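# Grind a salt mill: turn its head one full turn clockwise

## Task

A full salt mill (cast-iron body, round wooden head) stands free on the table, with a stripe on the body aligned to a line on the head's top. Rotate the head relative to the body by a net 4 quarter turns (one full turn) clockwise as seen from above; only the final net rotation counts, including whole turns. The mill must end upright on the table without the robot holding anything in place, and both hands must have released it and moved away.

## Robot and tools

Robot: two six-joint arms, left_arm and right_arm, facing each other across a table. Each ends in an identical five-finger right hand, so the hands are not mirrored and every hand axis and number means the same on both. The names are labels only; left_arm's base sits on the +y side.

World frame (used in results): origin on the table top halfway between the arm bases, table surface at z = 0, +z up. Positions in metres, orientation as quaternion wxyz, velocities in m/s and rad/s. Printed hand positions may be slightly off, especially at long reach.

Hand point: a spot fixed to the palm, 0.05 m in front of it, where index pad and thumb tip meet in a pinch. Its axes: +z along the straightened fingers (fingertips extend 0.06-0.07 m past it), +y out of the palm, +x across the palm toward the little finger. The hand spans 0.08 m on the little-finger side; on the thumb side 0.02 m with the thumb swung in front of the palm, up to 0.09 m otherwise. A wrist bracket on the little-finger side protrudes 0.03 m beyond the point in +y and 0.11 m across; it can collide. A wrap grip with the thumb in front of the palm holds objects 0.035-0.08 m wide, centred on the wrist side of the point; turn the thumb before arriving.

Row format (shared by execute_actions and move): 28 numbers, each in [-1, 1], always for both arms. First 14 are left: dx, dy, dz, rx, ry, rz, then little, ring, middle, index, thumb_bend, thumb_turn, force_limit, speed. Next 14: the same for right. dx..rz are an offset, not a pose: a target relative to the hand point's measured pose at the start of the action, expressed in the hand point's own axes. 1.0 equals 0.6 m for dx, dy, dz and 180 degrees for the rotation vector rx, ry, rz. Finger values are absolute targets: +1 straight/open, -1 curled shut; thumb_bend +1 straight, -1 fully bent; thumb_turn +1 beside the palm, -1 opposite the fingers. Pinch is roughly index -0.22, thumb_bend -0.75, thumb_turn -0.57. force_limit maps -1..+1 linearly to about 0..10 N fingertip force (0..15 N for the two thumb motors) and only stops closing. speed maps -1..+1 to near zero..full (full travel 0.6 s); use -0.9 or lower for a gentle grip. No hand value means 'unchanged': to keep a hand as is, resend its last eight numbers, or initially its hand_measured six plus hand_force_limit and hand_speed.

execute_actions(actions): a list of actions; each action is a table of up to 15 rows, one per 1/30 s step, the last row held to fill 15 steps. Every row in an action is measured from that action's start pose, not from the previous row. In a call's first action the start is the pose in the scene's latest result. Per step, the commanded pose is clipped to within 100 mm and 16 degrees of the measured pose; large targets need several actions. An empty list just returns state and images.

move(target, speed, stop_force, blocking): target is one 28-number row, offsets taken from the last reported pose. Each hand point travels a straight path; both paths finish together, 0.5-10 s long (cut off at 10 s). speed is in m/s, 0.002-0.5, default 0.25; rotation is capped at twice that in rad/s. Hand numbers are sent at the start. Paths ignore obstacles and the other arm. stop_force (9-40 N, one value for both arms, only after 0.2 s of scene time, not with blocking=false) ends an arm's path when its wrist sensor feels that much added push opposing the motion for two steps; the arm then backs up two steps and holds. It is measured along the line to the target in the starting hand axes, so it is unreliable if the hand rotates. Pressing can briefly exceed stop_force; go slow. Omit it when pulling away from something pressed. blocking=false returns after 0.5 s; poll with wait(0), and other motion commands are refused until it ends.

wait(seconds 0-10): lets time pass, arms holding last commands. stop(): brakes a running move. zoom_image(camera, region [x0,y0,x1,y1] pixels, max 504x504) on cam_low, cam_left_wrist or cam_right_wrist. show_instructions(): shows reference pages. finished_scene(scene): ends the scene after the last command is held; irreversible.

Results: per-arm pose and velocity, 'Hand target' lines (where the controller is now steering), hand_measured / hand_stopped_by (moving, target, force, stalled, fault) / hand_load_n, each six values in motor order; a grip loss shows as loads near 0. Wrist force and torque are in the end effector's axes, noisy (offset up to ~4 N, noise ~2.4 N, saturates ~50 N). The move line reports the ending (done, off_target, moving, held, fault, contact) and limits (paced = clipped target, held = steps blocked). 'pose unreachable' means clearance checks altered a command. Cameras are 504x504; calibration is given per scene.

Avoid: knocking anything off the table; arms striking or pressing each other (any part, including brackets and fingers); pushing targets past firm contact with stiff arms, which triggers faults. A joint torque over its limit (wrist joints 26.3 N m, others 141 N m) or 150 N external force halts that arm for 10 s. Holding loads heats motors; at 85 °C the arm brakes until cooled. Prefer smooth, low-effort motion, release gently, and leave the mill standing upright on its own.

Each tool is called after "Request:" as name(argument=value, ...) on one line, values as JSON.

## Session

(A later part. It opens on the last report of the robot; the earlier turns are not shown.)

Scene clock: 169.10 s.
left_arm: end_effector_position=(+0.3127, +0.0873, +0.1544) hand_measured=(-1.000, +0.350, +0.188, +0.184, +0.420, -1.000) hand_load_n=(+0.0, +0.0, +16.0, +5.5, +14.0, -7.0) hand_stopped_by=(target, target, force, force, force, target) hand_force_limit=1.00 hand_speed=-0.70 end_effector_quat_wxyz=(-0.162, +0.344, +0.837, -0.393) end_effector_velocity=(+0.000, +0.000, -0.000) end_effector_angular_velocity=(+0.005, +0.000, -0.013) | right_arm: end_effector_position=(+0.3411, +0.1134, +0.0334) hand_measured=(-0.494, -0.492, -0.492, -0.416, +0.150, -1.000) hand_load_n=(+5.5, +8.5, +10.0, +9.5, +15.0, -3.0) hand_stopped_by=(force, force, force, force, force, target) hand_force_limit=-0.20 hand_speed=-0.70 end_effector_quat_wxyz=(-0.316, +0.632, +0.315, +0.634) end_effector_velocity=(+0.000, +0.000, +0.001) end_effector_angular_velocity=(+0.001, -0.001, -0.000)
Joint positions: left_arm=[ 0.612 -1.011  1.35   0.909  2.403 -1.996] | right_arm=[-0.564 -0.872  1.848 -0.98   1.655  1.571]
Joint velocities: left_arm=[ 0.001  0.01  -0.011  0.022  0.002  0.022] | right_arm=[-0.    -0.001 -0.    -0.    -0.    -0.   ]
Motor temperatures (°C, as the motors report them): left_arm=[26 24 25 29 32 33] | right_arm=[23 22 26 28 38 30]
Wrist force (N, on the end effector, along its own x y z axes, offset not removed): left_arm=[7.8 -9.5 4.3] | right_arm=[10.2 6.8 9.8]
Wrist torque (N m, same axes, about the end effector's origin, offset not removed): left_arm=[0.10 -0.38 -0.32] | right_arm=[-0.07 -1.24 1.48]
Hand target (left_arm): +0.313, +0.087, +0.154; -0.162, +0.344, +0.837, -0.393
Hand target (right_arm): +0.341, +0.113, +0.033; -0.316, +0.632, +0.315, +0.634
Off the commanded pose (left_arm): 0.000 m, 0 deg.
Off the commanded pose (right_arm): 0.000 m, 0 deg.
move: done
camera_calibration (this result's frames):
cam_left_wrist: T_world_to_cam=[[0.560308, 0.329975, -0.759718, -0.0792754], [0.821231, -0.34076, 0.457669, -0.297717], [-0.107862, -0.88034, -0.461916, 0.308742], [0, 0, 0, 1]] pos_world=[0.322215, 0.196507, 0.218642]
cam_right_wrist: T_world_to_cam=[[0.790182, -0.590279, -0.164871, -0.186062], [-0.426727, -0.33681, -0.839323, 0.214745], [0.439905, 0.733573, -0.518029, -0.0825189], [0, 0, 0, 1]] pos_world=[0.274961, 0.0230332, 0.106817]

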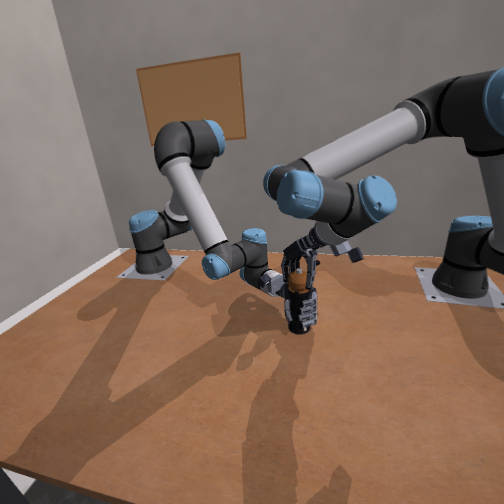

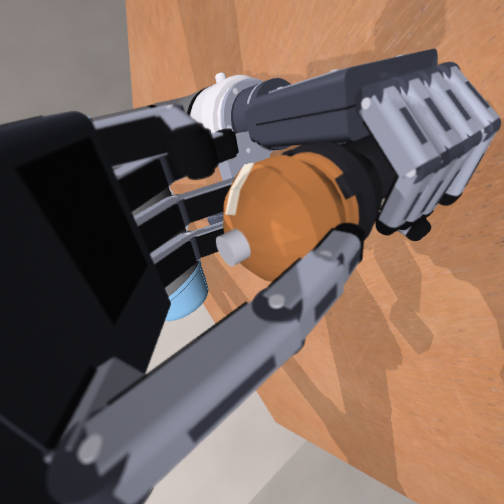

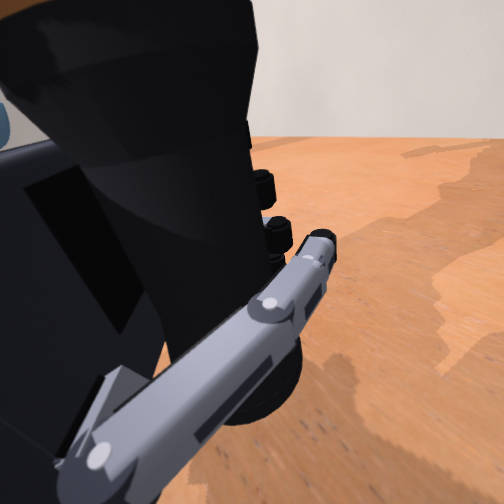

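Request:
move(target=[0.0045,-0.0055,0.0066,0,0.1067,0.0889,-1,0.35,-0.35,-0.38,-0.84,-1,1,-0.7,0,0,0,0,0,0,-0.98,-0.98,-0.98,-0.98,-0.98,-1,-0.2,-0.7], speed=0.35)

Request:
execute_actions(actions=[[[0,0,0,0,0,0,-1,0.55,0.55,0.55,1,-1,1,0.5,0,0,0,0,0,0,-0.98,-0.98,-0.98,-0.98,-0.98,-1,-0.2,-0.7]]])

Scene clock: 183.17 s.
left_arm: end_effector_position=(+0.3072, +0.0855, +0.1545) hand_measured=(-1.000, +0.350, +0.188, +0.172, +0.426, -1.000) hand_load_n=(+0.0, +0.0, +15.0, +10.5, +13.5, -5.5) hand_stopped_by=(target, target, force, force, force, target) hand_force_limit=1.00 hand_speed=-0.70 end_effector_quat_wxyz=(-0.242, +0.517, +0.743, -0.349) end_effector_velocity=(+0.000, +0.000, -0.000) end_effector_angular_velocity=(+0.003, +0.002, -0.014) | right_arm: end_effector_position=(+0.3411, +0.1134, +0.0334) hand_measured=(-0.494, -0.492, -0.492, -0.416, +0.150, -1.000) hand_load_n=(+6.5, +9.0, +10.0, +9.5, +15.0, -3.0) hand_stopped_by=(force, force, force, force, force, target) hand_force_limit=-0.20 hand_speed=-0.70 end_effector_quat_wxyz=(-0.316, +0.632, +0.315, +0.634) end_effector_velocity=(-0.000, -0.000, -0.000) end_effector_angular_velocity=(-0.000, +0.001, -0.001)
Joint positions: left_arm=[ 0.633 -0.804  1.137  1.443  2.431 -1.301] | right_arm=[-0.564 -0.872  1.848 -0.98   1.655  1.571]
Joint velocities: left_arm=[ 0.001  0.009 -0.009  0.022 -0.003  0.023] | right_arm=[0.001 0.    0.    0.001 0.002 0.001]
Motor temperatures (°C, as the motors report them): left_arm=[26 24 25 29 32 33] | right_arm=[23 22 26 28 38 30]
Wrist force (N, on the end effector, along its own x y z axes, offset not removed): left_arm=[3.2 -9.6 10.1] | right_arm=[9.1 7.1 13.3]
Wrist torque (N m, same axes, about the end effector's origin, offset not removed): left_arm=[0.19 -0.54 -0.27] | right_arm=[-0.23 -1.48 1.48]
Hand target (left_arm): +0.307, +0.086, +0.155; -0.243, +0.517, +0.743, -0.349
Hand target (right_arm): +0.341, +0.113, +0.033; -0.316, +0.632, +0.315, +0.634
Off the commanded pose (left_arm): 0.000 m, 0 deg.
Off the commanded pose (right_arm): 0.000 m, 0 deg.
move: done
camera_calibration (this result's frames):
cam_left_wrist: T_world_to_cam=[[0.647899, 0.0620746, -0.759193, -0.0795332], [0.600499, -0.654818, 0.458928, -0.199311], [-0.468645, -0.753233, -0.461531, 0.406527], [0, 0, 0, 1]] pos_world=[0.361732, 0.180634, 0.218713]
cam_right_wrist: T_world_to_cam=[[0.790182, -0.59028, -0.164871, -0.186062], [-0.426727, -0.336809, -0.839323, 0.214745], [0.439905, 0.733573, -0.518029, -0.082519], [0, 0, 0, 1]] pos_world=[0.274961, 0.0230332, 0.106817]

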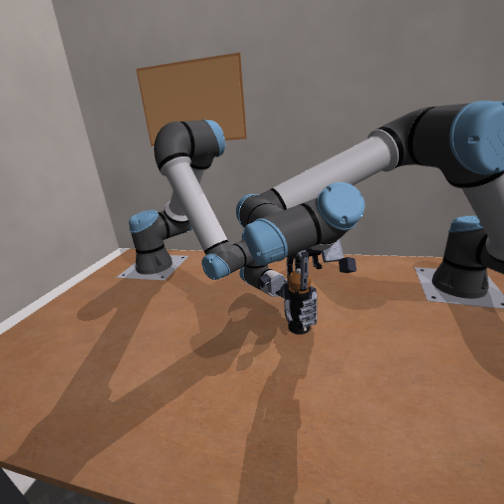

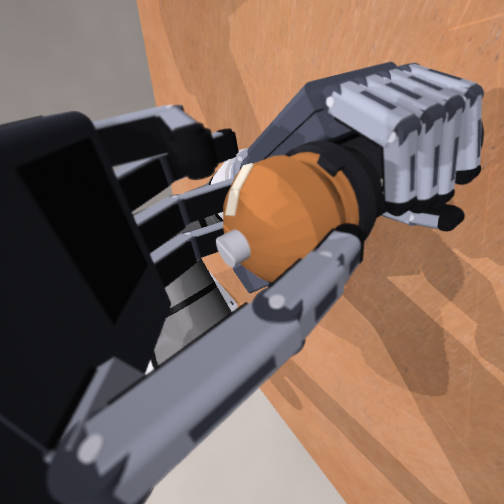

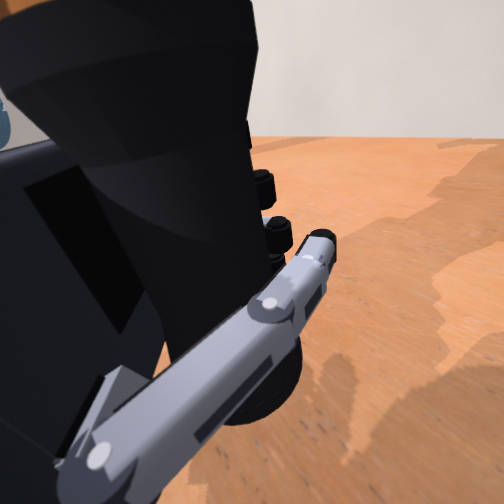

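Scene clock: 183.67 s.
left_arm: end_effector_position=(+0.3072, +0.0855, +0.1546) hand_measured=(-1.000, +0.550, +0.550, +0.550, +1.000, -1.000) hand_load_n=(+0.0, +0.0, +0.0, +0.0, +0.0, +0.0) hand_stopped_by=(target, target, target, target, moving, target) hand_force_limit=1.00 hand_speed=0.50 end_effector_quat_wxyz=(-0.242, +0.517, +0.743, -0.349) end_effector_velocity=(-0.000, +0.000, -0.000) end_effector_angular_velocity=(+0.002, +0.001, +0.001) | right_arm: end_effector_position=(+0.3411, +0.1134, +0.0334) hand_measured=(-0.494, -0.492, -0.492, -0.416, +0.150, -1.000) hand_load_n=(+3.5, +7.0, +9.0, +9.5, +15.5, -2.5) hand_stopped_by=(force, force, force, force, force, target) hand_force_limit=-0.20 hand_speed=-0.70 end_effector_quat_wxyz=(-0.316, +0.632, +0.315, +0.634) end_effector_velocity=(+0.000, -0.001, -0.000) end_effector_angular_velocity=(-0.001, -0.000, -0.001)
Joint positions: left_arm=[ 0.633 -0.804  1.137  1.443  2.431 -1.301] | right_arm=[-0.564 -0.872  1.848 -0.98   1.655  1.571]
Joint velocities: left_arm=[-0.    -0.     0.001  0.     0.    -0.001] | right_arm=[-0.001  0.     0.    -0.     0.001 -0.001]
Motor temperatures (°C, as the motors report them): left_arm=[26 24 25 29 32 33] | right_arm=[23 22 26 28 38 30]
Wrist force (N, on the end effector, along its own x y z axes, offset not removed): left_arm=[1.7 -2.4 -0.6] | right_arm=[16.5 0.1 -2.5]
Wrist torque (N m, same axes, about the end effector's origin, offset not removed): left_arm=[-0.61 -0.06 -0.25] | right_arm=[0.06 -0.92 0.71]
Hand target (left_arm): +0.307, +0.086, +0.155; -0.242, +0.517, +0.743, -0.349
Hand target (right_arm): +0.341, +0.113, +0.033; -0.316, +0.632, +0.315, +0.634
Off the commanded pose (left_arm): 0.000 m, 0 deg.
Off the commanded pose (right_arm): 0.000 m, 0 deg.
camera_calibration (this result's frames):
cam_left_wrist: T_world_to_cam=[[0.647937, 0.0620516, -0.759163, -0.0795814], [0.60052, -0.654732, 0.459022, -0.199398], [-0.468565, -0.753309, -0.461488, 0.406544], [0, 0, 0, 1]] pos_world=[0.361799, 0.180639, 0.218728]
cam_right_wrist: T_world_to_cam=[[0.790182, -0.590279, -0.164871, -0.186062], [-0.426726, -0.33681, -0.839323, 0.214745], [0.439905, 0.733573, -0.518029, -0.0825189], [0, 0, 0, 1]] pos_world=[0.274961, 0.0230333, 0.106817]

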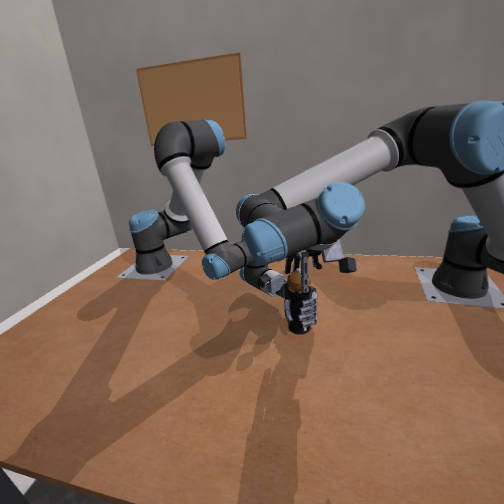

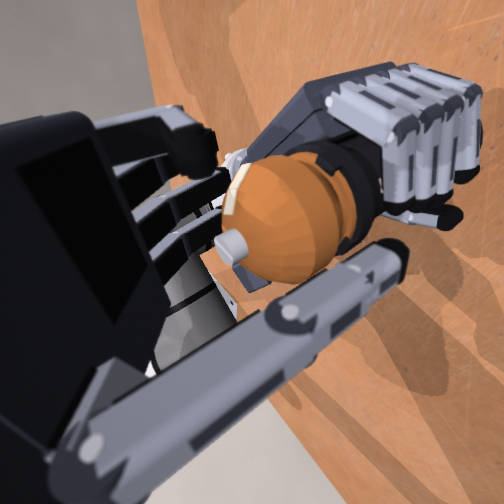

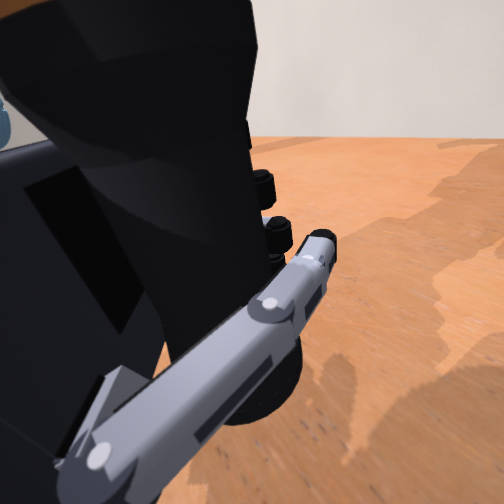

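Request:
move(target=[0.037,0.0105,-0.0125,0,-0.68,-0.567,-1,0.55,0.55,0.55,1,-1,1,0.5,0,0,0,0,0,0,-0.98,-0.98,-0.98,-0.98,-0.98,-1,-0.2,-0.7], speed=0.5)

Request:
execute_actions(actions=[[[0,0,0,0,0,0,-1,0.35,0.33,0.33,0.55,-1,-0.5,0.3,0,0,0,0,0,0,-0.98,-0.98,-0.98,-0.98,-0.98,-1,-0.2,-0.7]],[[0,0,0,0,0,0,-1,0.35,-0.3,-0.3,-0.6,-1,-0.1,-0.7,0,0,0,0,0,0,-0.98,-0.98,-0.98,-0.98,-0.98,-1,-0.2,-0.7]],[[0,0,0,0,0,0,-1,0.35,-0.3,-0.3,-0.75,-1,1,-0.7,0,0,0,0,0,0,-0.98,-0.98,-0.98,-0.98,-0.98,-1,-0.2,-0.7]]])

Request:
move(target=[0.0068,-0.0078,0.0093,0,0.192,0.16,-1,0.35,-0.35,-0.35,-0.75,-1,0.5,-0.7,0,0,0,0,0,0,-0.98,-0.98,-0.98,-0.98,-0.98,-1,-0.2,-0.7], speed=0.4)

Request:
move(target=[0.0085,-0.0092,0.011,0,0.192,0.16,-1,0.35,-0.35,-0.38,-0.8,-1,1,-0.7,0,0,0,0,0,0,-0.98,-0.98,-0.98,-0.98,-0.98,-1,-0.2,-0.7], speed=0.4)

Request:
zoom_image(camera="cam_low", region=[260,260,340,340])

Scene clock: 203.33 s.
left_arm: end_effector_position=(+0.3089, +0.1095, +0.1551) hand_measured=(-1.000, +0.550, +0.550, +0.550, +1.000, -1.000) hand_load_n=(+0.0, +0.0, +0.0, +0.0, +0.0, +0.0) hand_stopped_by=(target, target, target, target, target, target) hand_force_limit=1.00 hand_speed=0.50 end_effector_quat_wxyz=(-0.298, +0.639, -0.641, +0.302) end_effector_velocity=(-0.000, +0.000, -0.000) end_effector_angular_velocity=(+0.006, +0.002, +0.014) | right_arm: end_effector_position=(+0.3411, +0.1134, +0.0334) hand_measured=(-0.494, -0.492, -0.492, -0.416, +0.150, -1.000) hand_load_n=(+3.5, +7.0, +9.0, +9.5, +15.5, -2.5) hand_stopped_by=(force, force, force, force, force, target) hand_force_limit=-0.20 hand_speed=-0.70 end_effector_quat_wxyz=(-0.316, +0.632, +0.315, +0.634) end_effector_velocity=(-0.000, -0.000, -0.000) end_effector_angular_velocity=(-0.001, -0.000, -0.001)
Joint positions: left_arm=[ 0.07  -0.958  1.355  1.203  0.694 -4.755] | right_arm=[-0.564 -0.872  1.848 -0.98   1.655  1.571]
Joint velocities: left_arm=[ 0.002  0.009 -0.009  0.02   0.002 -0.019] | right_arm=[ 0.     0.    -0.     0.001  0.001 -0.001]
Motor temperatures (°C, as the motors report them): left_arm=[26 24 25 29 32 33] | right_arm=[23 22 26 28 38 30]
Wrist force (N, on the end effector, along its own x y z axes, offset not removed): left_arm=[0.6 2.4 -0.6] | right_arm=[17.5 -0.1 -1.5]
Wrist torque (N m, same axes, about the end effector's origin, offset not removed): left_arm=[0.23 -0.01 -0.07] | right_arm=[-0.06 -1.02 0.77]
Hand target (left_arm): +0.309, +0.110, +0.155; -0.298, +0.640, -0.641, +0.302
Hand target (right_arm): +0.341, +0.113, +0.033; -0.316, +0.632, +0.315, +0.634
Off the commanded pose (left_arm): 0.001 m, 0 deg.
Off the commanded pose (right_arm): 0.000 m, 0 deg.
move: done; limits=paced
camera_calibration (this result's frames):
cam_left_wrist: T_world_to_cam=[[-0.628887, 0.167184, -0.759309, 0.301182], [-0.329624, 0.827166, 0.455132, -0.059286], [0.704165, 0.536513, -0.465086, -0.0773297], [0, 0, 0, 1]] pos_world=[0.22432, 0.0401748, 0.219708]
cam_right_wrist: T_world_to_cam=[[0.790182, -0.590279, -0.164871, -0.186062], [-0.426726, -0.33681, -0.839323, 0.214745], [0.439905, 0.733573, -0.518029, -0.0825189], [0, 0, 0, 1]] pos_world=[0.274961, 0.0230333, 0.106817]

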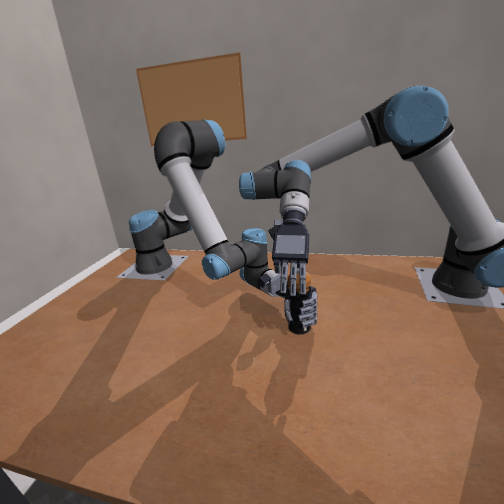

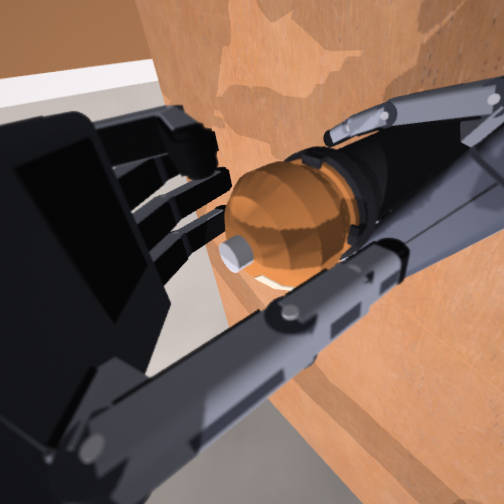

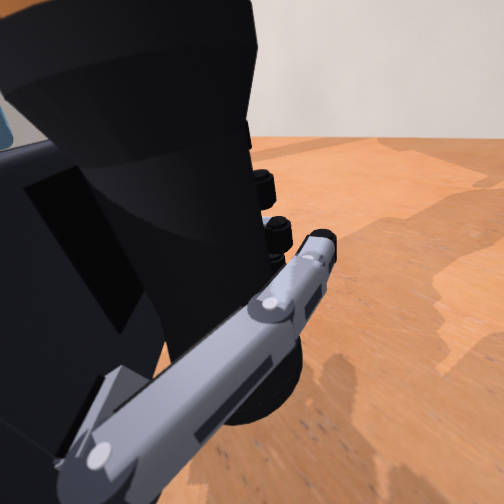

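Scene clock: 204.83 s.
left_arm: end_effector_position=(+0.3089, +0.1095, +0.1551) hand_measured=(-1.000, +0.350, +0.200, +0.184, +0.428, -1.000) hand_load_n=(+0.0, +0.0, +4.5, +7.5, +15.0, +0.5) hand_stopped_by=(target, target, force, force, force, target) hand_force_limit=1.00 hand_speed=-0.70 end_effector_quat_wxyz=(-0.298, +0.639, -0.641, +0.302) end_effector_velocity=(-0.000, -0.000, +0.000) end_effector_angular_velocity=(+0.000, -0.000, -0.001) | right_arm: end_effector_position=(+0.3411, +0.1134, +0.0334) hand_measured=(-0.494, -0.492, -0.492, -0.416, +0.150, -1.000) hand_load_n=(+4.0, +7.0, +9.0, +9.5, +15.5, -2.5) hand_stopped_by=(force, force, force, force, force, target) hand_force_limit=-0.20 hand_speed=-0.70 end_effector_quat_wxyz=(-0.316, +0.632, +0.315, +0.634) end_effector_velocity=(+0.000, -0.000, -0.001) end_effector_angular_velocity=(-0.001, +0.001, +0.001)
Joint positions: left_arm=[ 0.07  -0.958  1.355  1.203  0.695 -4.755] | right_arm=[-0.564 -0.872  1.848 -0.98   1.655  1.571]
Joint velocities: left_arm=[-0.001 -0.    -0.    -0.    -0.     0.   ] | right_arm=[-0.001  0.001  0.     0.001 -0.001  0.001]
Motor temperatures (°C, as the motors report them): left_arm=[26 24 25 29 32 33] | right_arm=[23 22 26 28 38 30]
Wrist force (N, on the end effector, along its own x y z axes, offset not removed): left_arm=[-3.8 3.7 -1.3] | right_arm=[16.4 1.0 1.2]
Wrist torque (N m, same axes, about the end effector's origin, offset not removed): left_arm=[0.26 0.74 -0.31] | right_arm=[-0.04 -1.08 0.91]
Hand target (left_arm): +0.309, +0.109, +0.155; -0.298, +0.639, -0.641, +0.302
Hand target (right_arm): +0.341, +0.113, +0.033; -0.316, +0.632, +0.315, +0.634
Off the commanded pose (left_arm): 0.000 m, 0 deg.
Off the commanded pose (right_arm): 0.000 m, 0 deg.
camera_calibration (this result's frames):
cam_left_wrist: T_world_to_cam=[[-0.62896, 0.167085, -0.759271, 0.301216], [-0.329648, 0.827174, 0.455099, -0.0592573], [0.704089, 0.536531, -0.46518, -0.0772869], [0, 0, 0, 1]] pos_world=[0.224336, 0.0401544, 0.21972]
cam_right_wrist: T_world_to_cam=[[0.790182, -0.590279, -0.164871, -0.186062], [-0.426726, -0.33681, -0.839323, 0.214745], [0.439905, 0.733573, -0.518029, -0.0825189], [0, 0, 0, 1]] pos_world=[0.274961, 0.0230333, 0.106817]

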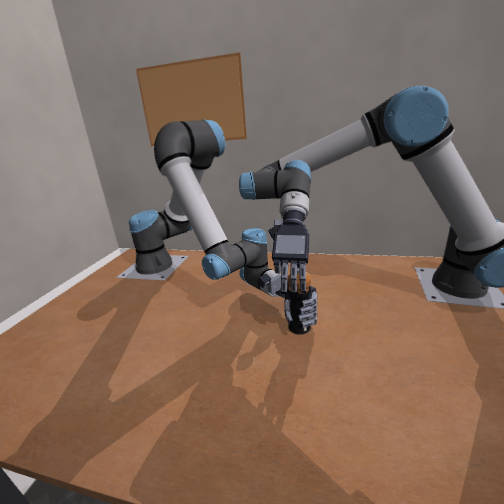

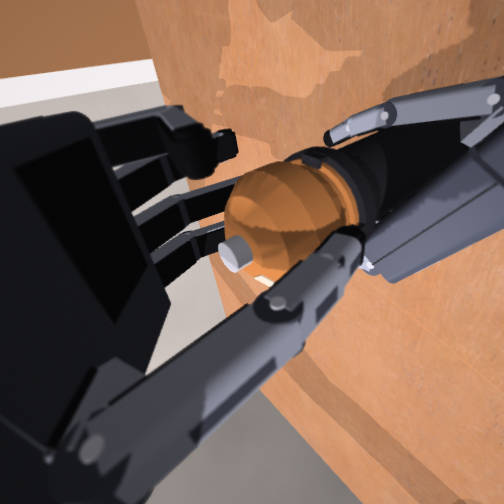

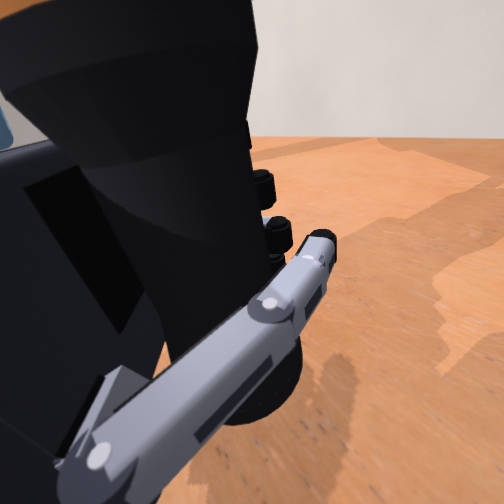

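Scene clock: 206.50 s.
left_arm: end_effector_position=(+0.3161, +0.1056, +0.1548) hand_measured=(-1.000, +0.350, +0.188, +0.184, +0.430, -1.000) hand_load_n=(+0.0, +0.0, +12.5, +6.0, +14.0, -6.5) hand_stopped_by=(target, target, force, force, force, target) hand_force_limit=0.50 hand_speed=-0.70 end_effector_quat_wxyz=(-0.161, +0.346, -0.836, +0.394) end_effector_velocity=(-0.000, +0.000, -0.001) end_effector_angular_velocity=(-0.002, +0.003, -0.015) | right_arm: end_effector_position=(+0.3411, +0.1134, +0.0334) hand_measured=(-0.494, -0.492, -0.492, -0.416, +0.150, -1.000) hand_load_n=(+5.5, +8.0, +9.5, +9.0, +15.0, -4.0) hand_stopped_by=(force, force, force, force, force, target) hand_force_limit=-0.20 hand_speed=-0.70 end_effector_quat_wxyz=(-0.316, +0.632, +0.315, +0.634) end_effector_velocity=(+0.000, +0.000, +0.000) end_effector_angular_velocity=(+0.001, -0.000, +0.000)
Joint positions: left_arm=[ 0.138 -1.303  1.682  0.466  1.022 -3.677] | right_arm=[-0.564 -0.872  1.848 -0.98   1.655  1.571]
Joint velocities: left_arm=[ 0.005 -0.006  0.006 -0.01   0.016  0.015] | right_arm=[-0.    -0.    -0.    -0.    -0.001 -0.   ]
Motor temperatures (°C, as the motors report them): left_arm=[26 24 25 29 32 33] | right_arm=[23 22 26 28 38 30]
Wrist force (N, on the end effector, along its own x y z axes, offset not removed): left_arm=[4.2 -8.8 -1.8] | right_arm=[10.8 -1.2 9.9]
Wrist torque (N m, same axes, about the end effector's origin, offset not removed): left_arm=[-0.05 0.22 -0.37] | right_arm=[-0.49 -1.08 0.14]
Hand target (left_arm): +0.316, +0.106, +0.155; +0.161, -0.345, +0.837, -0.394
Hand target (right_arm): +0.341, +0.113, +0.033; -0.316, +0.632, +0.315, +0.634
Off the commanded pose (left_arm): 0.000 m, 0 deg.
Off the commanded pose (right_arm): 0.000 m, 0 deg.
move: done
camera_calibration (this result's frames):
cam_left_wrist: T_world_to_cam=[[-0.326486, 0.561642, -0.76024, 0.169069], [0.348288, 0.819205, 0.45563, -0.267115], [0.878694, -0.116026, -0.463072, -0.0670127], [0, 0, 0, 1]] pos_world=[0.207115, 0.116091, 0.219207]
cam_right_wrist: T_world_to_cam=[[0.790182, -0.590279, -0.164871, -0.186062], [-0.426726, -0.33681, -0.839323, 0.214745], [0.439905, 0.733573, -0.518029, -0.0825189], [0, 0, 0, 1]] pos_world=[0.274961, 0.0230333, 0.106817]

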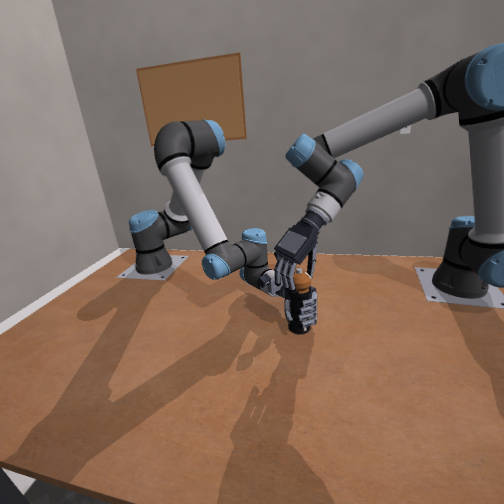

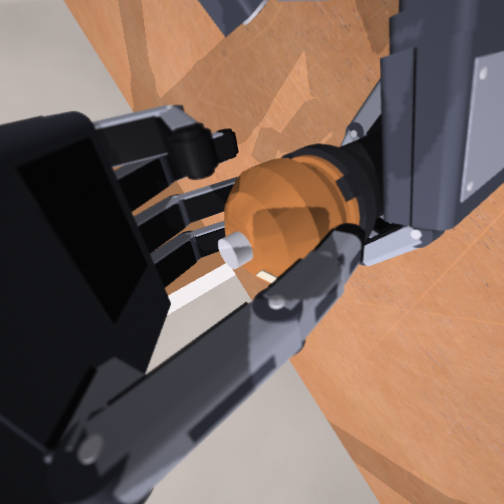

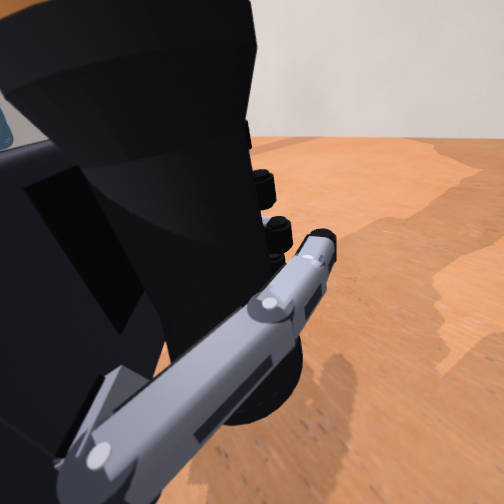

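Scene clock: 208.17 s.
left_arm: end_effector_position=(+0.3185, +0.0959, +0.1546) hand_measured=(-1.000, +0.350, +0.188, +0.172, +0.434, -1.000) hand_load_n=(+0.0, +0.0, +13.0, +8.0, +13.5, -6.5) hand_stopped_by=(target, target, force, force, force, target) hand_force_limit=1.00 hand_speed=-0.70 end_effector_quat_wxyz=(+0.001, +0.000, -0.905, +0.426) end_effector_velocity=(+0.000, -0.000, -0.001) end_effector_angular_velocity=(+0.003, +0.003, -0.013) | right_arm: end_effector_position=(+0.3411, +0.1134, +0.0334) hand_measured=(-0.494, -0.492, -0.492, -0.416, +0.150, -1.000) hand_load_n=(+5.5, +8.5, +9.5, +9.0, +14.5, -4.0) hand_stopped_by=(force, force, force, force, force, target) hand_force_limit=-0.20 hand_speed=-0.70 end_effector_quat_wxyz=(-0.316, +0.632, +0.315, +0.634) end_effector_velocity=(-0.000, +0.000, -0.000) end_effector_angular_velocity=(+0.000, +0.000, -0.000)
Joint positions: left_arm=[ 0.414 -1.334  1.699  0.351  1.81  -2.94 ] | right_arm=[-0.564 -0.872  1.848 -0.98   1.655  1.571]
Joint velocities: left_arm=[ 0.006  0.006 -0.006  0.007  0.016  0.012] | right_arm=[ 0.001  0.     0.    -0.     0.001  0.   ]
Motor temperatures (°C, as the motors report them): left_arm=[26 24 25 29 32 33] | right_arm=[23 22 26 28 38 30]
Wrist force (N, on the end effector, along its own x y z axes, offset not removed): left_arm=[3.5 -11.4 0.3] | right_arm=[9.4 0.6 9.9]
Wrist torque (N m, same axes, about the end effector's origin, offset not removed): left_arm=[0.01 -0.38 -0.20] | right_arm=[-0.30 -0.99 0.38]
Hand target (left_arm): +0.318, +0.096, +0.155; -0.001, +0.001, +0.905, -0.426
Hand target (right_arm): +0.341, +0.113, +0.033; -0.316, +0.632, +0.315, +0.634
Off the commanded pose (left_arm): 0.000 m, 0 deg.
Off the commanded pose (right_arm): 0.000 m, 0 deg.
move: done
camera_calibration (this result's frames):
cam_left_wrist: T_world_to_cam=[[0.166303, 0.627528, -0.760626, 0.0119246], [0.824164, 0.335047, 0.456614, -0.365172], [0.541384, -0.702817, -0.461467, 0.0931193], [0, 0, 0, 1]] pos_world=[0.248566, 0.180313, 0.218785]
cam_right_wrist: T_world_to_cam=[[0.790184, -0.590277, -0.164871, -0.186062], [-0.426725, -0.336811, -0.839324, 0.214745], [0.439903, 0.733575, -0.518029, -0.0825186], [0, 0, 0, 1]] pos_world=[0.27496, 0.0230337, 0.106817]

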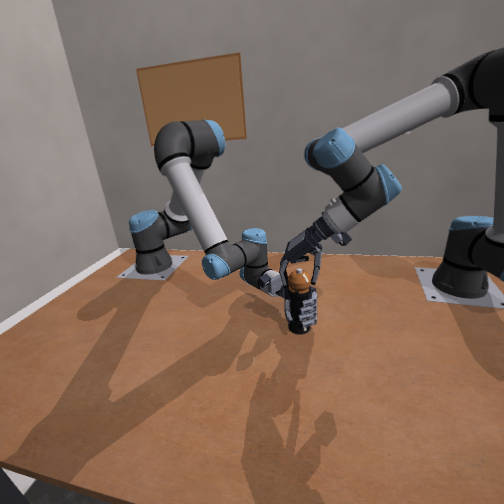

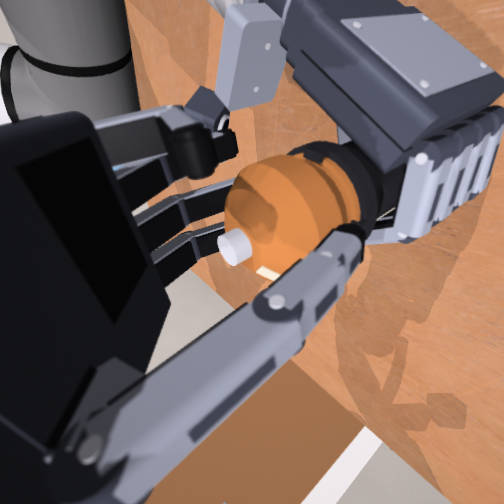

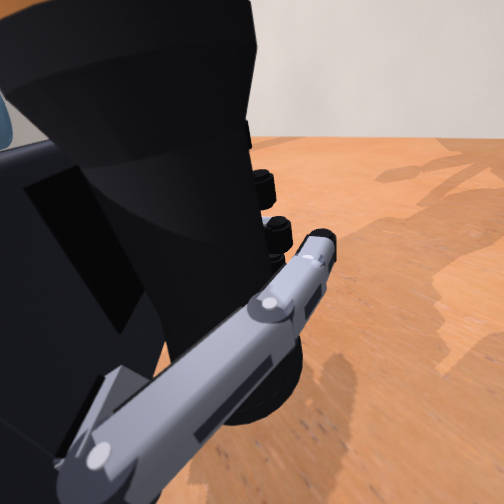

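Region (260, 260, 340, 340) of cam_low's 504x504 image, scaled by 6.300, with more detail than that image has.

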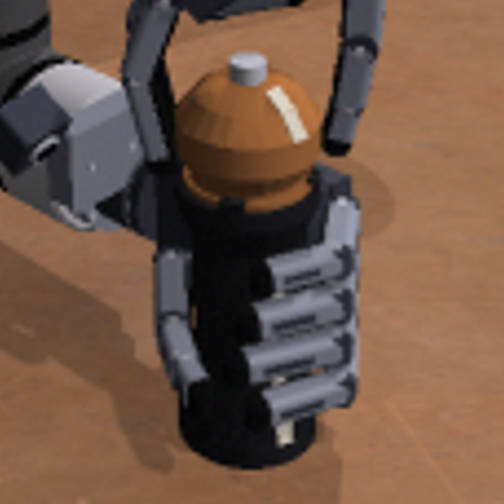

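Request:
move(target=[0.0026,-0.0038,0.0045,0,0.0725,0.0604,-1,0.35,-0.35,-0.38,-0.82,-1,1,-0.7,0,0,0,0,0,0,-0.98,-0.98,-0.98,-0.98,-0.98,-1,-0.2,-0.7], speed=0.35)

Request:
zoom_image(camera="cam_low", region=[260,260,340,340])

Scene clock: 217.83 s.
left_arm: end_effector_position=(+0.3169, +0.0923, +0.1547) hand_measured=(-1.000, +0.350, +0.188, +0.172, +0.430, -1.000) hand_load_n=(+0.0, +0.0, +14.0, +9.0, +14.0, -6.0) hand_stopped_by=(target, target, force, force, force, target) hand_force_limit=1.00 hand_speed=-0.70 end_effector_quat_wxyz=(-0.063, +0.133, +0.895, -0.421) end_effector_velocity=(+0.000, -0.000, -0.000) end_effector_angular_velocity=(+0.003, +0.000, -0.016) | right_arm: end_effector_position=(+0.3411, +0.1134, +0.0334) hand_measured=(-0.494, -0.492, -0.492, -0.416, +0.150, -1.000) hand_load_n=(+6.0, +8.5, +10.0, +9.0, +14.5, -4.0) hand_stopped_by=(force, force, force, force, force, target) hand_force_limit=-0.20 hand_speed=-0.70 end_effector_quat_wxyz=(-0.316, +0.632, +0.315, +0.634) end_effector_velocity=(+0.001, -0.000, +0.001) end_effector_angular_velocity=(+0.001, -0.001, -0.002)
Joint positions: left_arm=[ 0.513 -1.244  1.601  0.47   2.094 -2.644] | right_arm=[-0.564 -0.872  1.848 -0.98   1.655  1.571]
Joint velocities: left_arm=[ 0.005  0.009 -0.01   0.014  0.013  0.019] | right_arm=[-0.    -0.    -0.    -0.001  0.001  0.   ]
Motor temperatures (°C, as the motors report them): left_arm=[26 24 25 29 32 33] | right_arm=[23 22 26 28 38 30]
Wrist force (N, on the end effector, along its own x y z axes, offset not removed): left_arm=[0.9 -11.6 -0.2] | right_arm=[8.8 -0.4 12.1]
Wrist torque (N m, same axes, about the end effector's origin, offset not removed): left_arm=[-0.17 -0.21 -0.19] | right_arm=[-0.62 -1.03 0.33]
Hand target (left_arm): +0.317, +0.092, +0.155; -0.063, +0.134, +0.895, -0.421
Hand target (right_arm): +0.341, +0.113, +0.033; -0.316, +0.632, +0.315, +0.634
Off the commanded pose (left_arm): 0.000 m, 0 deg.
Off the commanded pose (right_arm): 0.000 m, 0 deg.
move: done
camera_calibration (this result's frames):
cam_left_wrist: T_world_to_cam=[[0.342102, 0.551579, -0.760741, -0.0342112], [0.885541, 0.0815433, 0.457348, -0.358847], [0.314297, -0.830127, -0.46055, 0.175076], [0, 0, 0, 1]] pos_world=[0.274452, 0.193467, 0.218723]
cam_right_wrist: T_world_to_cam=[[0.790184, -0.590277, -0.164871, -0.186062], [-0.426725, -0.336811, -0.839323, 0.214745], [0.439903, 0.733575, -0.518029, -0.0825185], [0, 0, 0, 1]] pos_world=[0.27496, 0.0230338, 0.106817]

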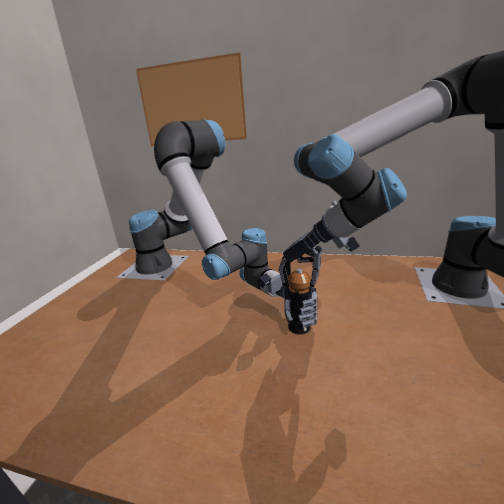

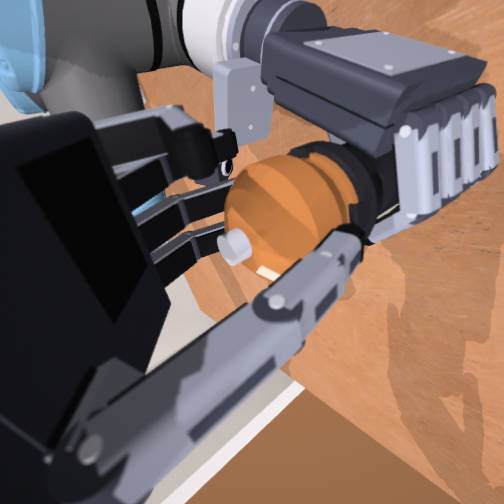

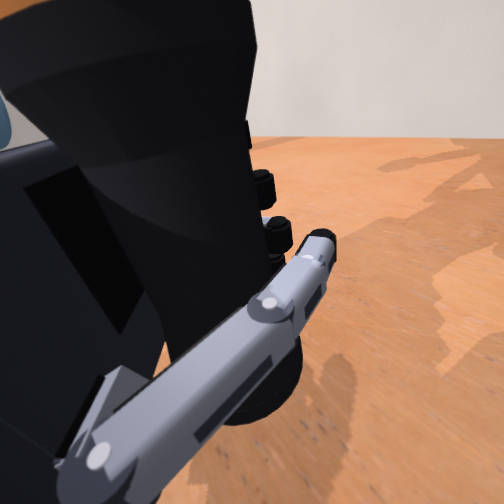

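Region (260, 260, 340, 340) of cam_low's 504x504 image, scaled by 6.300, with more detail than that image has.

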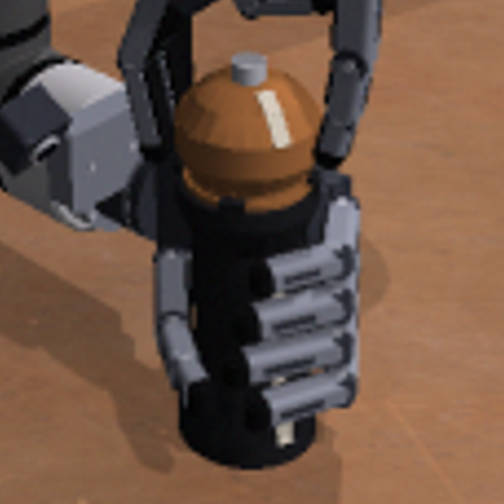

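The line is back in alignment with the stripe. Releasing.

Request:
execute_actions(actions=[[[0,0,0,0,0,0,-1,0.55,0.55,0.55,1,-1,1,0.5,0,0,0,0,0,0,0.9,0.9,0.9,0.9,1,-1,-0.2,-0.5]],[[0,-0.02,-0.017,0,0,0,-1,0.55,0.55,0.55,1,-1,1,0.5,0,0,0,0,0,0,0.9,0.9,0.9,0.9,1,-1,-0.2,1]]])

Request:
move(target=[0,-0.09,-0.075,0,0,0,-1,0.55,0.55,0.55,1,-1,1,0.5,0.005,-0.02,-0.22,0,0,0,1,1,1,1,1,-1,-0.2,1], speed=0.15)

Scene clock: 226.77 s.
left_arm: end_effector_position=(+0.3169, +0.0925, +0.1700) hand_measured=(-1.000, +0.550, +0.550, +0.550, +1.000, -1.000) hand_load_n=(+0.0, +0.0, +0.0, +0.0, +0.0, +0.0) hand_stopped_by=(target, target, target, target, target, target) hand_force_limit=1.00 hand_speed=0.50 end_effector_quat_wxyz=(-0.063, +0.133, +0.895, -0.421) end_effector_velocity=(+0.000, +0.000, +0.003) end_effector_angular_velocity=(+0.001, +0.001, +0.000) | right_arm: end_effector_position=(+0.3411, +0.1133, +0.0333) hand_measured=(+0.900, +0.900, +0.900, +0.900, +1.000, -1.000) hand_load_n=(+0.0, +0.0, +0.0, +0.0, +0.0, +0.0) hand_stopped_by=(target, target, target, target, target, target) hand_force_limit=-0.20 hand_speed=1.00 end_effector_quat_wxyz=(-0.316, +0.632, +0.315, +0.634) end_effector_velocity=(-0.001, +0.000, -0.001) end_effector_angular_velocity=(-0.000, +0.001, +0.001)
Joint positions: left_arm=[ 0.513 -1.256  1.576  0.507  2.094 -2.644] | right_arm=[-0.564 -0.871  1.848 -0.98   1.655  1.571]
Joint velocities: left_arm=[ 0.    -0.002 -0.006  0.008  0.    -0.   ] | right_arm=[ 0.001  0.001 -0.    -0.     0.     0.   ]
Motor temperatures (°C, as the motors report them): left_arm=[26 24 25 29 32 33] | right_arm=[23 22 26 28 38 30]
Wrist force (N, on the end effector, along its own x y z axes, offset not removed): left_arm=[1.7 0.0 0.4] | right_arm=[0.0 -2.7 0.7]
Wrist torque (N m, same axes, about the end effector's origin, offset not removed): left_arm=[-0.29 -0.08 0.06] | right_arm=[-0.06 0.24 -0.01]
Hand target (left_arm): +0.317, +0.093, +0.170; -0.063, +0.133, +0.895, -0.421
Hand target (right_arm): +0.341, +0.113, +0.033; -0.316, +0.632, +0.315, +0.634
Off the commanded pose (left_arm): 0.000 m, 0 deg.
Off the commanded pose (right_arm): 0.000 m, 0 deg.
camera_calibration (this result's frames):
cam_left_wrist: T_world_to_cam=[[0.341849, 0.551669, -0.76079, -0.0225865], [0.88562, 0.0816842, 0.45717, -0.365942], [0.314351, -0.830054, -0.460645, 0.182346], [0, 0, 0, 1]] pos_world=[0.274486, 0.193709, 0.234111]
cam_right_wrist: T_world_to_cam=[[0.790166, -0.590305, -0.164859, -0.186069], [-0.426792, -0.336907, -0.839251, 0.214708], [0.439871, 0.733508, -0.51815, -0.0825162], [0, 0, 0, 1]] pos_world=[0.274957, 0.0230257, 0.106763]

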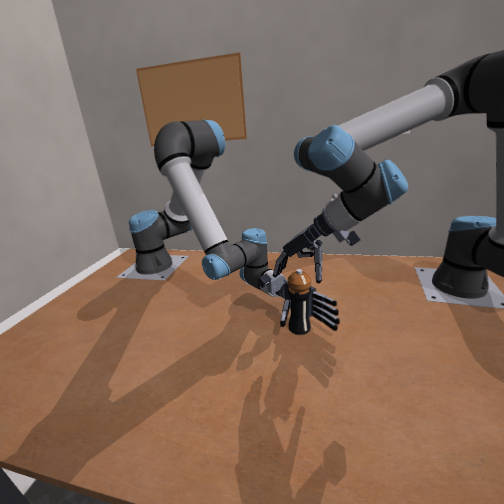

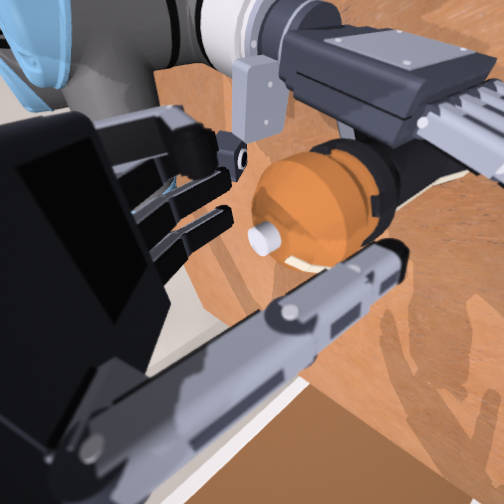

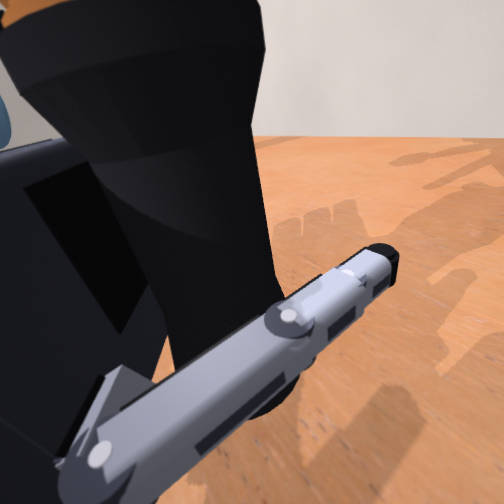

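Scene clock: 228.23 s.
left_arm: end_effector_position=(+0.3170, +0.0930, +0.2402) hand_measured=(-1.000, +0.550, +0.550, +0.550, +1.000, -1.000) hand_load_n=(+0.0, +0.0, +0.0, +0.0, +0.0, +0.0) hand_stopped_by=(target, target, target, target, target, target) hand_force_limit=1.00 hand_speed=0.50 end_effector_quat_wxyz=(-0.063, +0.133, +0.895, -0.421) end_effector_velocity=(+0.000, -0.000, +0.001) end_effector_angular_velocity=(-0.000, -0.000, -0.000) | right_arm: end_effector_position=(+0.2524, +0.0152, +0.0358) hand_measured=(+1.000, +1.000, +1.000, +1.000, +1.000, -1.000) hand_load_n=(+0.0, +0.0, +0.0, +0.0, +0.0, +0.0) hand_stopped_by=(target, target, target, target, target, target) hand_force_limit=-0.20 hand_speed=1.00 end_effector_quat_wxyz=(-0.316, +0.632, +0.315, +0.634) end_effector_velocity=(-0.002, -0.002, +0.001) end_effector_angular_velocity=(+0.001, -0.001, +0.001)
Joint positions: left_arm=[ 0.514 -1.295  1.444  0.679  2.095 -2.644] | right_arm=[-0.502 -1.029  2.199 -1.175  1.717  1.571]
Joint velocities: left_arm=[ 0.    -0.    -0.003  0.003  0.     0.001] | right_arm=[ 0.003 -0.004  0.007 -0.004  0.002 -0.   ]
Motor temperatures (°C, as the motors report them): left_arm=[26 24 25 29 32 33] | right_arm=[23 22 26 28 38 30]
Wrist force (N, on the end effector, along its own x y z axes, offset not removed): left_arm=[0.6 2.4 -0.9] | right_arm=[-2.4 -0.1 -0.6]
Wrist torque (N m, same axes, about the end effector's origin, offset not removed): left_arm=[0.34 0.02 0.06] | right_arm=[0.12 0.41 -0.10]
Hand target (left_arm): +0.317, +0.093, +0.240; -0.063, +0.133, +0.895, -0.421
Hand target (right_arm): +0.252, +0.015, +0.036; -0.316, +0.632, +0.315, +0.634
Off the commanded pose (left_arm): 0.000 m, 0 deg.
Off the commanded pose (right_arm): 0.000 m, 0 deg.
move: done
camera_calibration (this result's frames):
cam_left_wrist: T_world_to_cam=[[0.34179, 0.551672, -0.760813, 0.0305565], [0.885632, 0.081742, 0.457136, -0.398107], [0.31438, -0.830046, -0.46064, 0.214985], [0, 0, 0, 1]] pos_world=[0.274546, 0.194133, 0.304268]
cam_right_wrist: T_world_to_cam=[[0.790167, -0.590334, -0.16475, -0.173502], [-0.426736, -0.336971, -0.839254, 0.145861], [0.439924, 0.733455, -0.51818, 0.0297474], [0, 0, 0, 1]] pos_world=[0.186253, -0.0750918, 0.109244]

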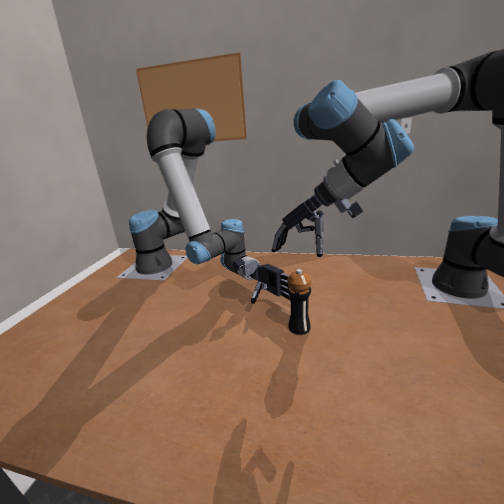

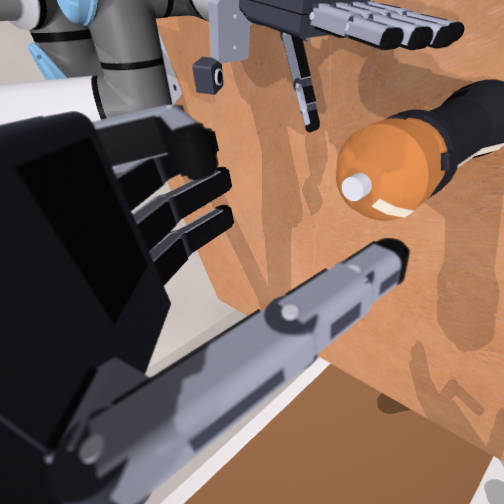

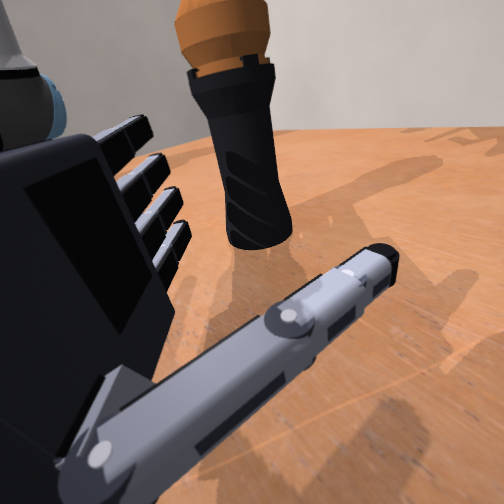

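Request:
move(target=[0,0,-0.3,0,0,0,-1,0.55,0.55,0.55,1,-1,1,0.5,0.1,0,-0.2,0,0,0,1,1,1,1,1,-1,-0.2,1], speed=0.3)

Request:
zoom_image(camera="cam_low", region=[260,260,340,340])

Scene clock: 234.53 s.
left_arm: end_effector_position=(+0.3574, +0.2257, +0.3544) hand_measured=(-1.000, +0.550, +0.550, +0.550, +1.000, -1.000) hand_load_n=(+0.0, +0.0, +0.0, +0.0, +0.0, +0.0) hand_stopped_by=(target, target, target, target, target, target) hand_force_limit=1.00 hand_speed=0.50 end_effector_quat_wxyz=(-0.063, +0.133, +0.895, -0.422) end_effector_velocity=(+0.001, +0.002, +0.001) end_effector_angular_velocity=(+0.001, +0.001, -0.002) | right_arm: end_effector_position=(+0.1803, -0.0808, +0.0951) hand_measured=(+1.000, +1.000, +1.000, +1.000, +1.000, -1.000) hand_load_n=(+0.0, +0.0, +0.0, +0.0, +0.0, +0.0) hand_stopped_by=(target, target, target, target, target, target) hand_force_limit=-0.20 hand_speed=1.00 end_effector_quat_wxyz=(-0.316, +0.632, +0.315, +0.634) end_effector_velocity=(-0.001, -0.002, +0.001) end_effector_angular_velocity=(-0.000, +0.000, -0.001)
Joint positions: left_arm=[ 0.772 -1.424  1.337  1.053  2.257 -2.399] | right_arm=[-0.435 -1.354  2.473 -1.123  1.784  1.57 ]
Joint velocities: left_arm=[ 0.005  0.002 -0.005  0.009  0.004  0.008] | right_arm=[ 0.001 -0.008  0.003  0.005  0.002  0.   ]
Motor temperatures (°C, as the motors report them): left_arm=[26 24 25 29 32 33] | right_arm=[23 22 26 28 38 30]
Wrist force (N, on the end effector, along its own x y z axes, offset not removed): left_arm=[1.0 -2.1 1.7] | right_arm=[-1.5 -0.4 -0.5]
Wrist torque (N m, same axes, about the end effector's origin, offset not removed): left_arm=[-0.54 -0.08 -0.04] | right_arm=[0.17 0.25 -0.07]
Hand target (left_arm): +0.357, +0.226, +0.355; -0.063, +0.133, +0.895, -0.421
Hand target (right_arm): +0.180, -0.081, +0.095; -0.316, +0.632, +0.315, +0.634
Off the commanded pose (left_arm): 0.000 m, 0 deg.
Off the commanded pose (right_arm): 0.000 m, 0 deg.
move: done
camera_calibration (this result's frames):
cam_left_wrist: T_world_to_cam=[[0.341231, 0.551472, -0.76121, 0.0308124], [0.88593, 0.0819632, 0.45652, -0.496857], [0.314149, -0.830157, -0.460597, 0.3652], [0, 0, 0, 1]] pos_world=[0.314939, 0.326905, 0.41849]
cam_right_wrist: T_world_to_cam=[[0.79019, -0.590351, -0.164579, -0.16354], [-0.426593, -0.337015, -0.839309, 0.132511], [0.440021, 0.733421, -0.518146, 0.162557], [0, 0, 0, 1]] pos_world=[0.114228, -0.171111, 0.168531]

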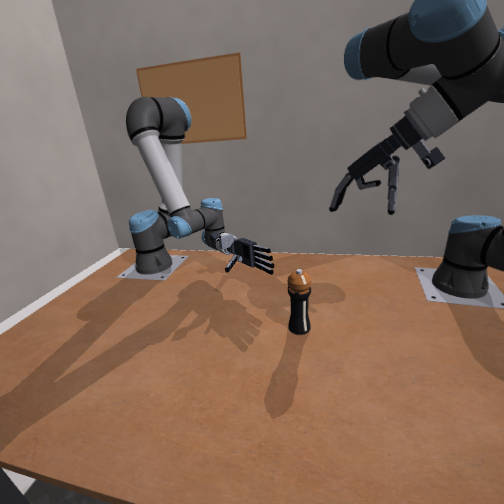

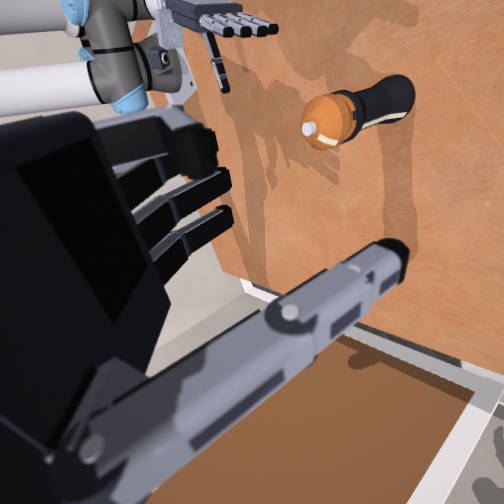

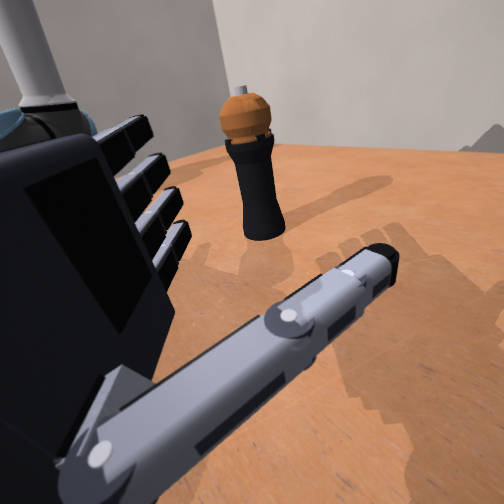

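Region (260, 260, 340, 340) of cam_low's 504x504 image, scaled by 6.300, with more detail than that image has.

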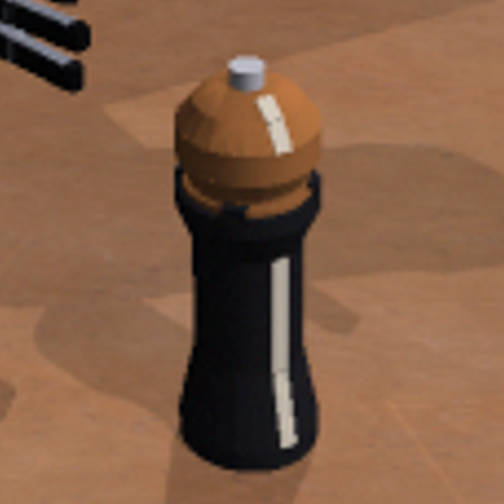

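Request:
finished_scene(scene=2)

The scene is finished: the task was done.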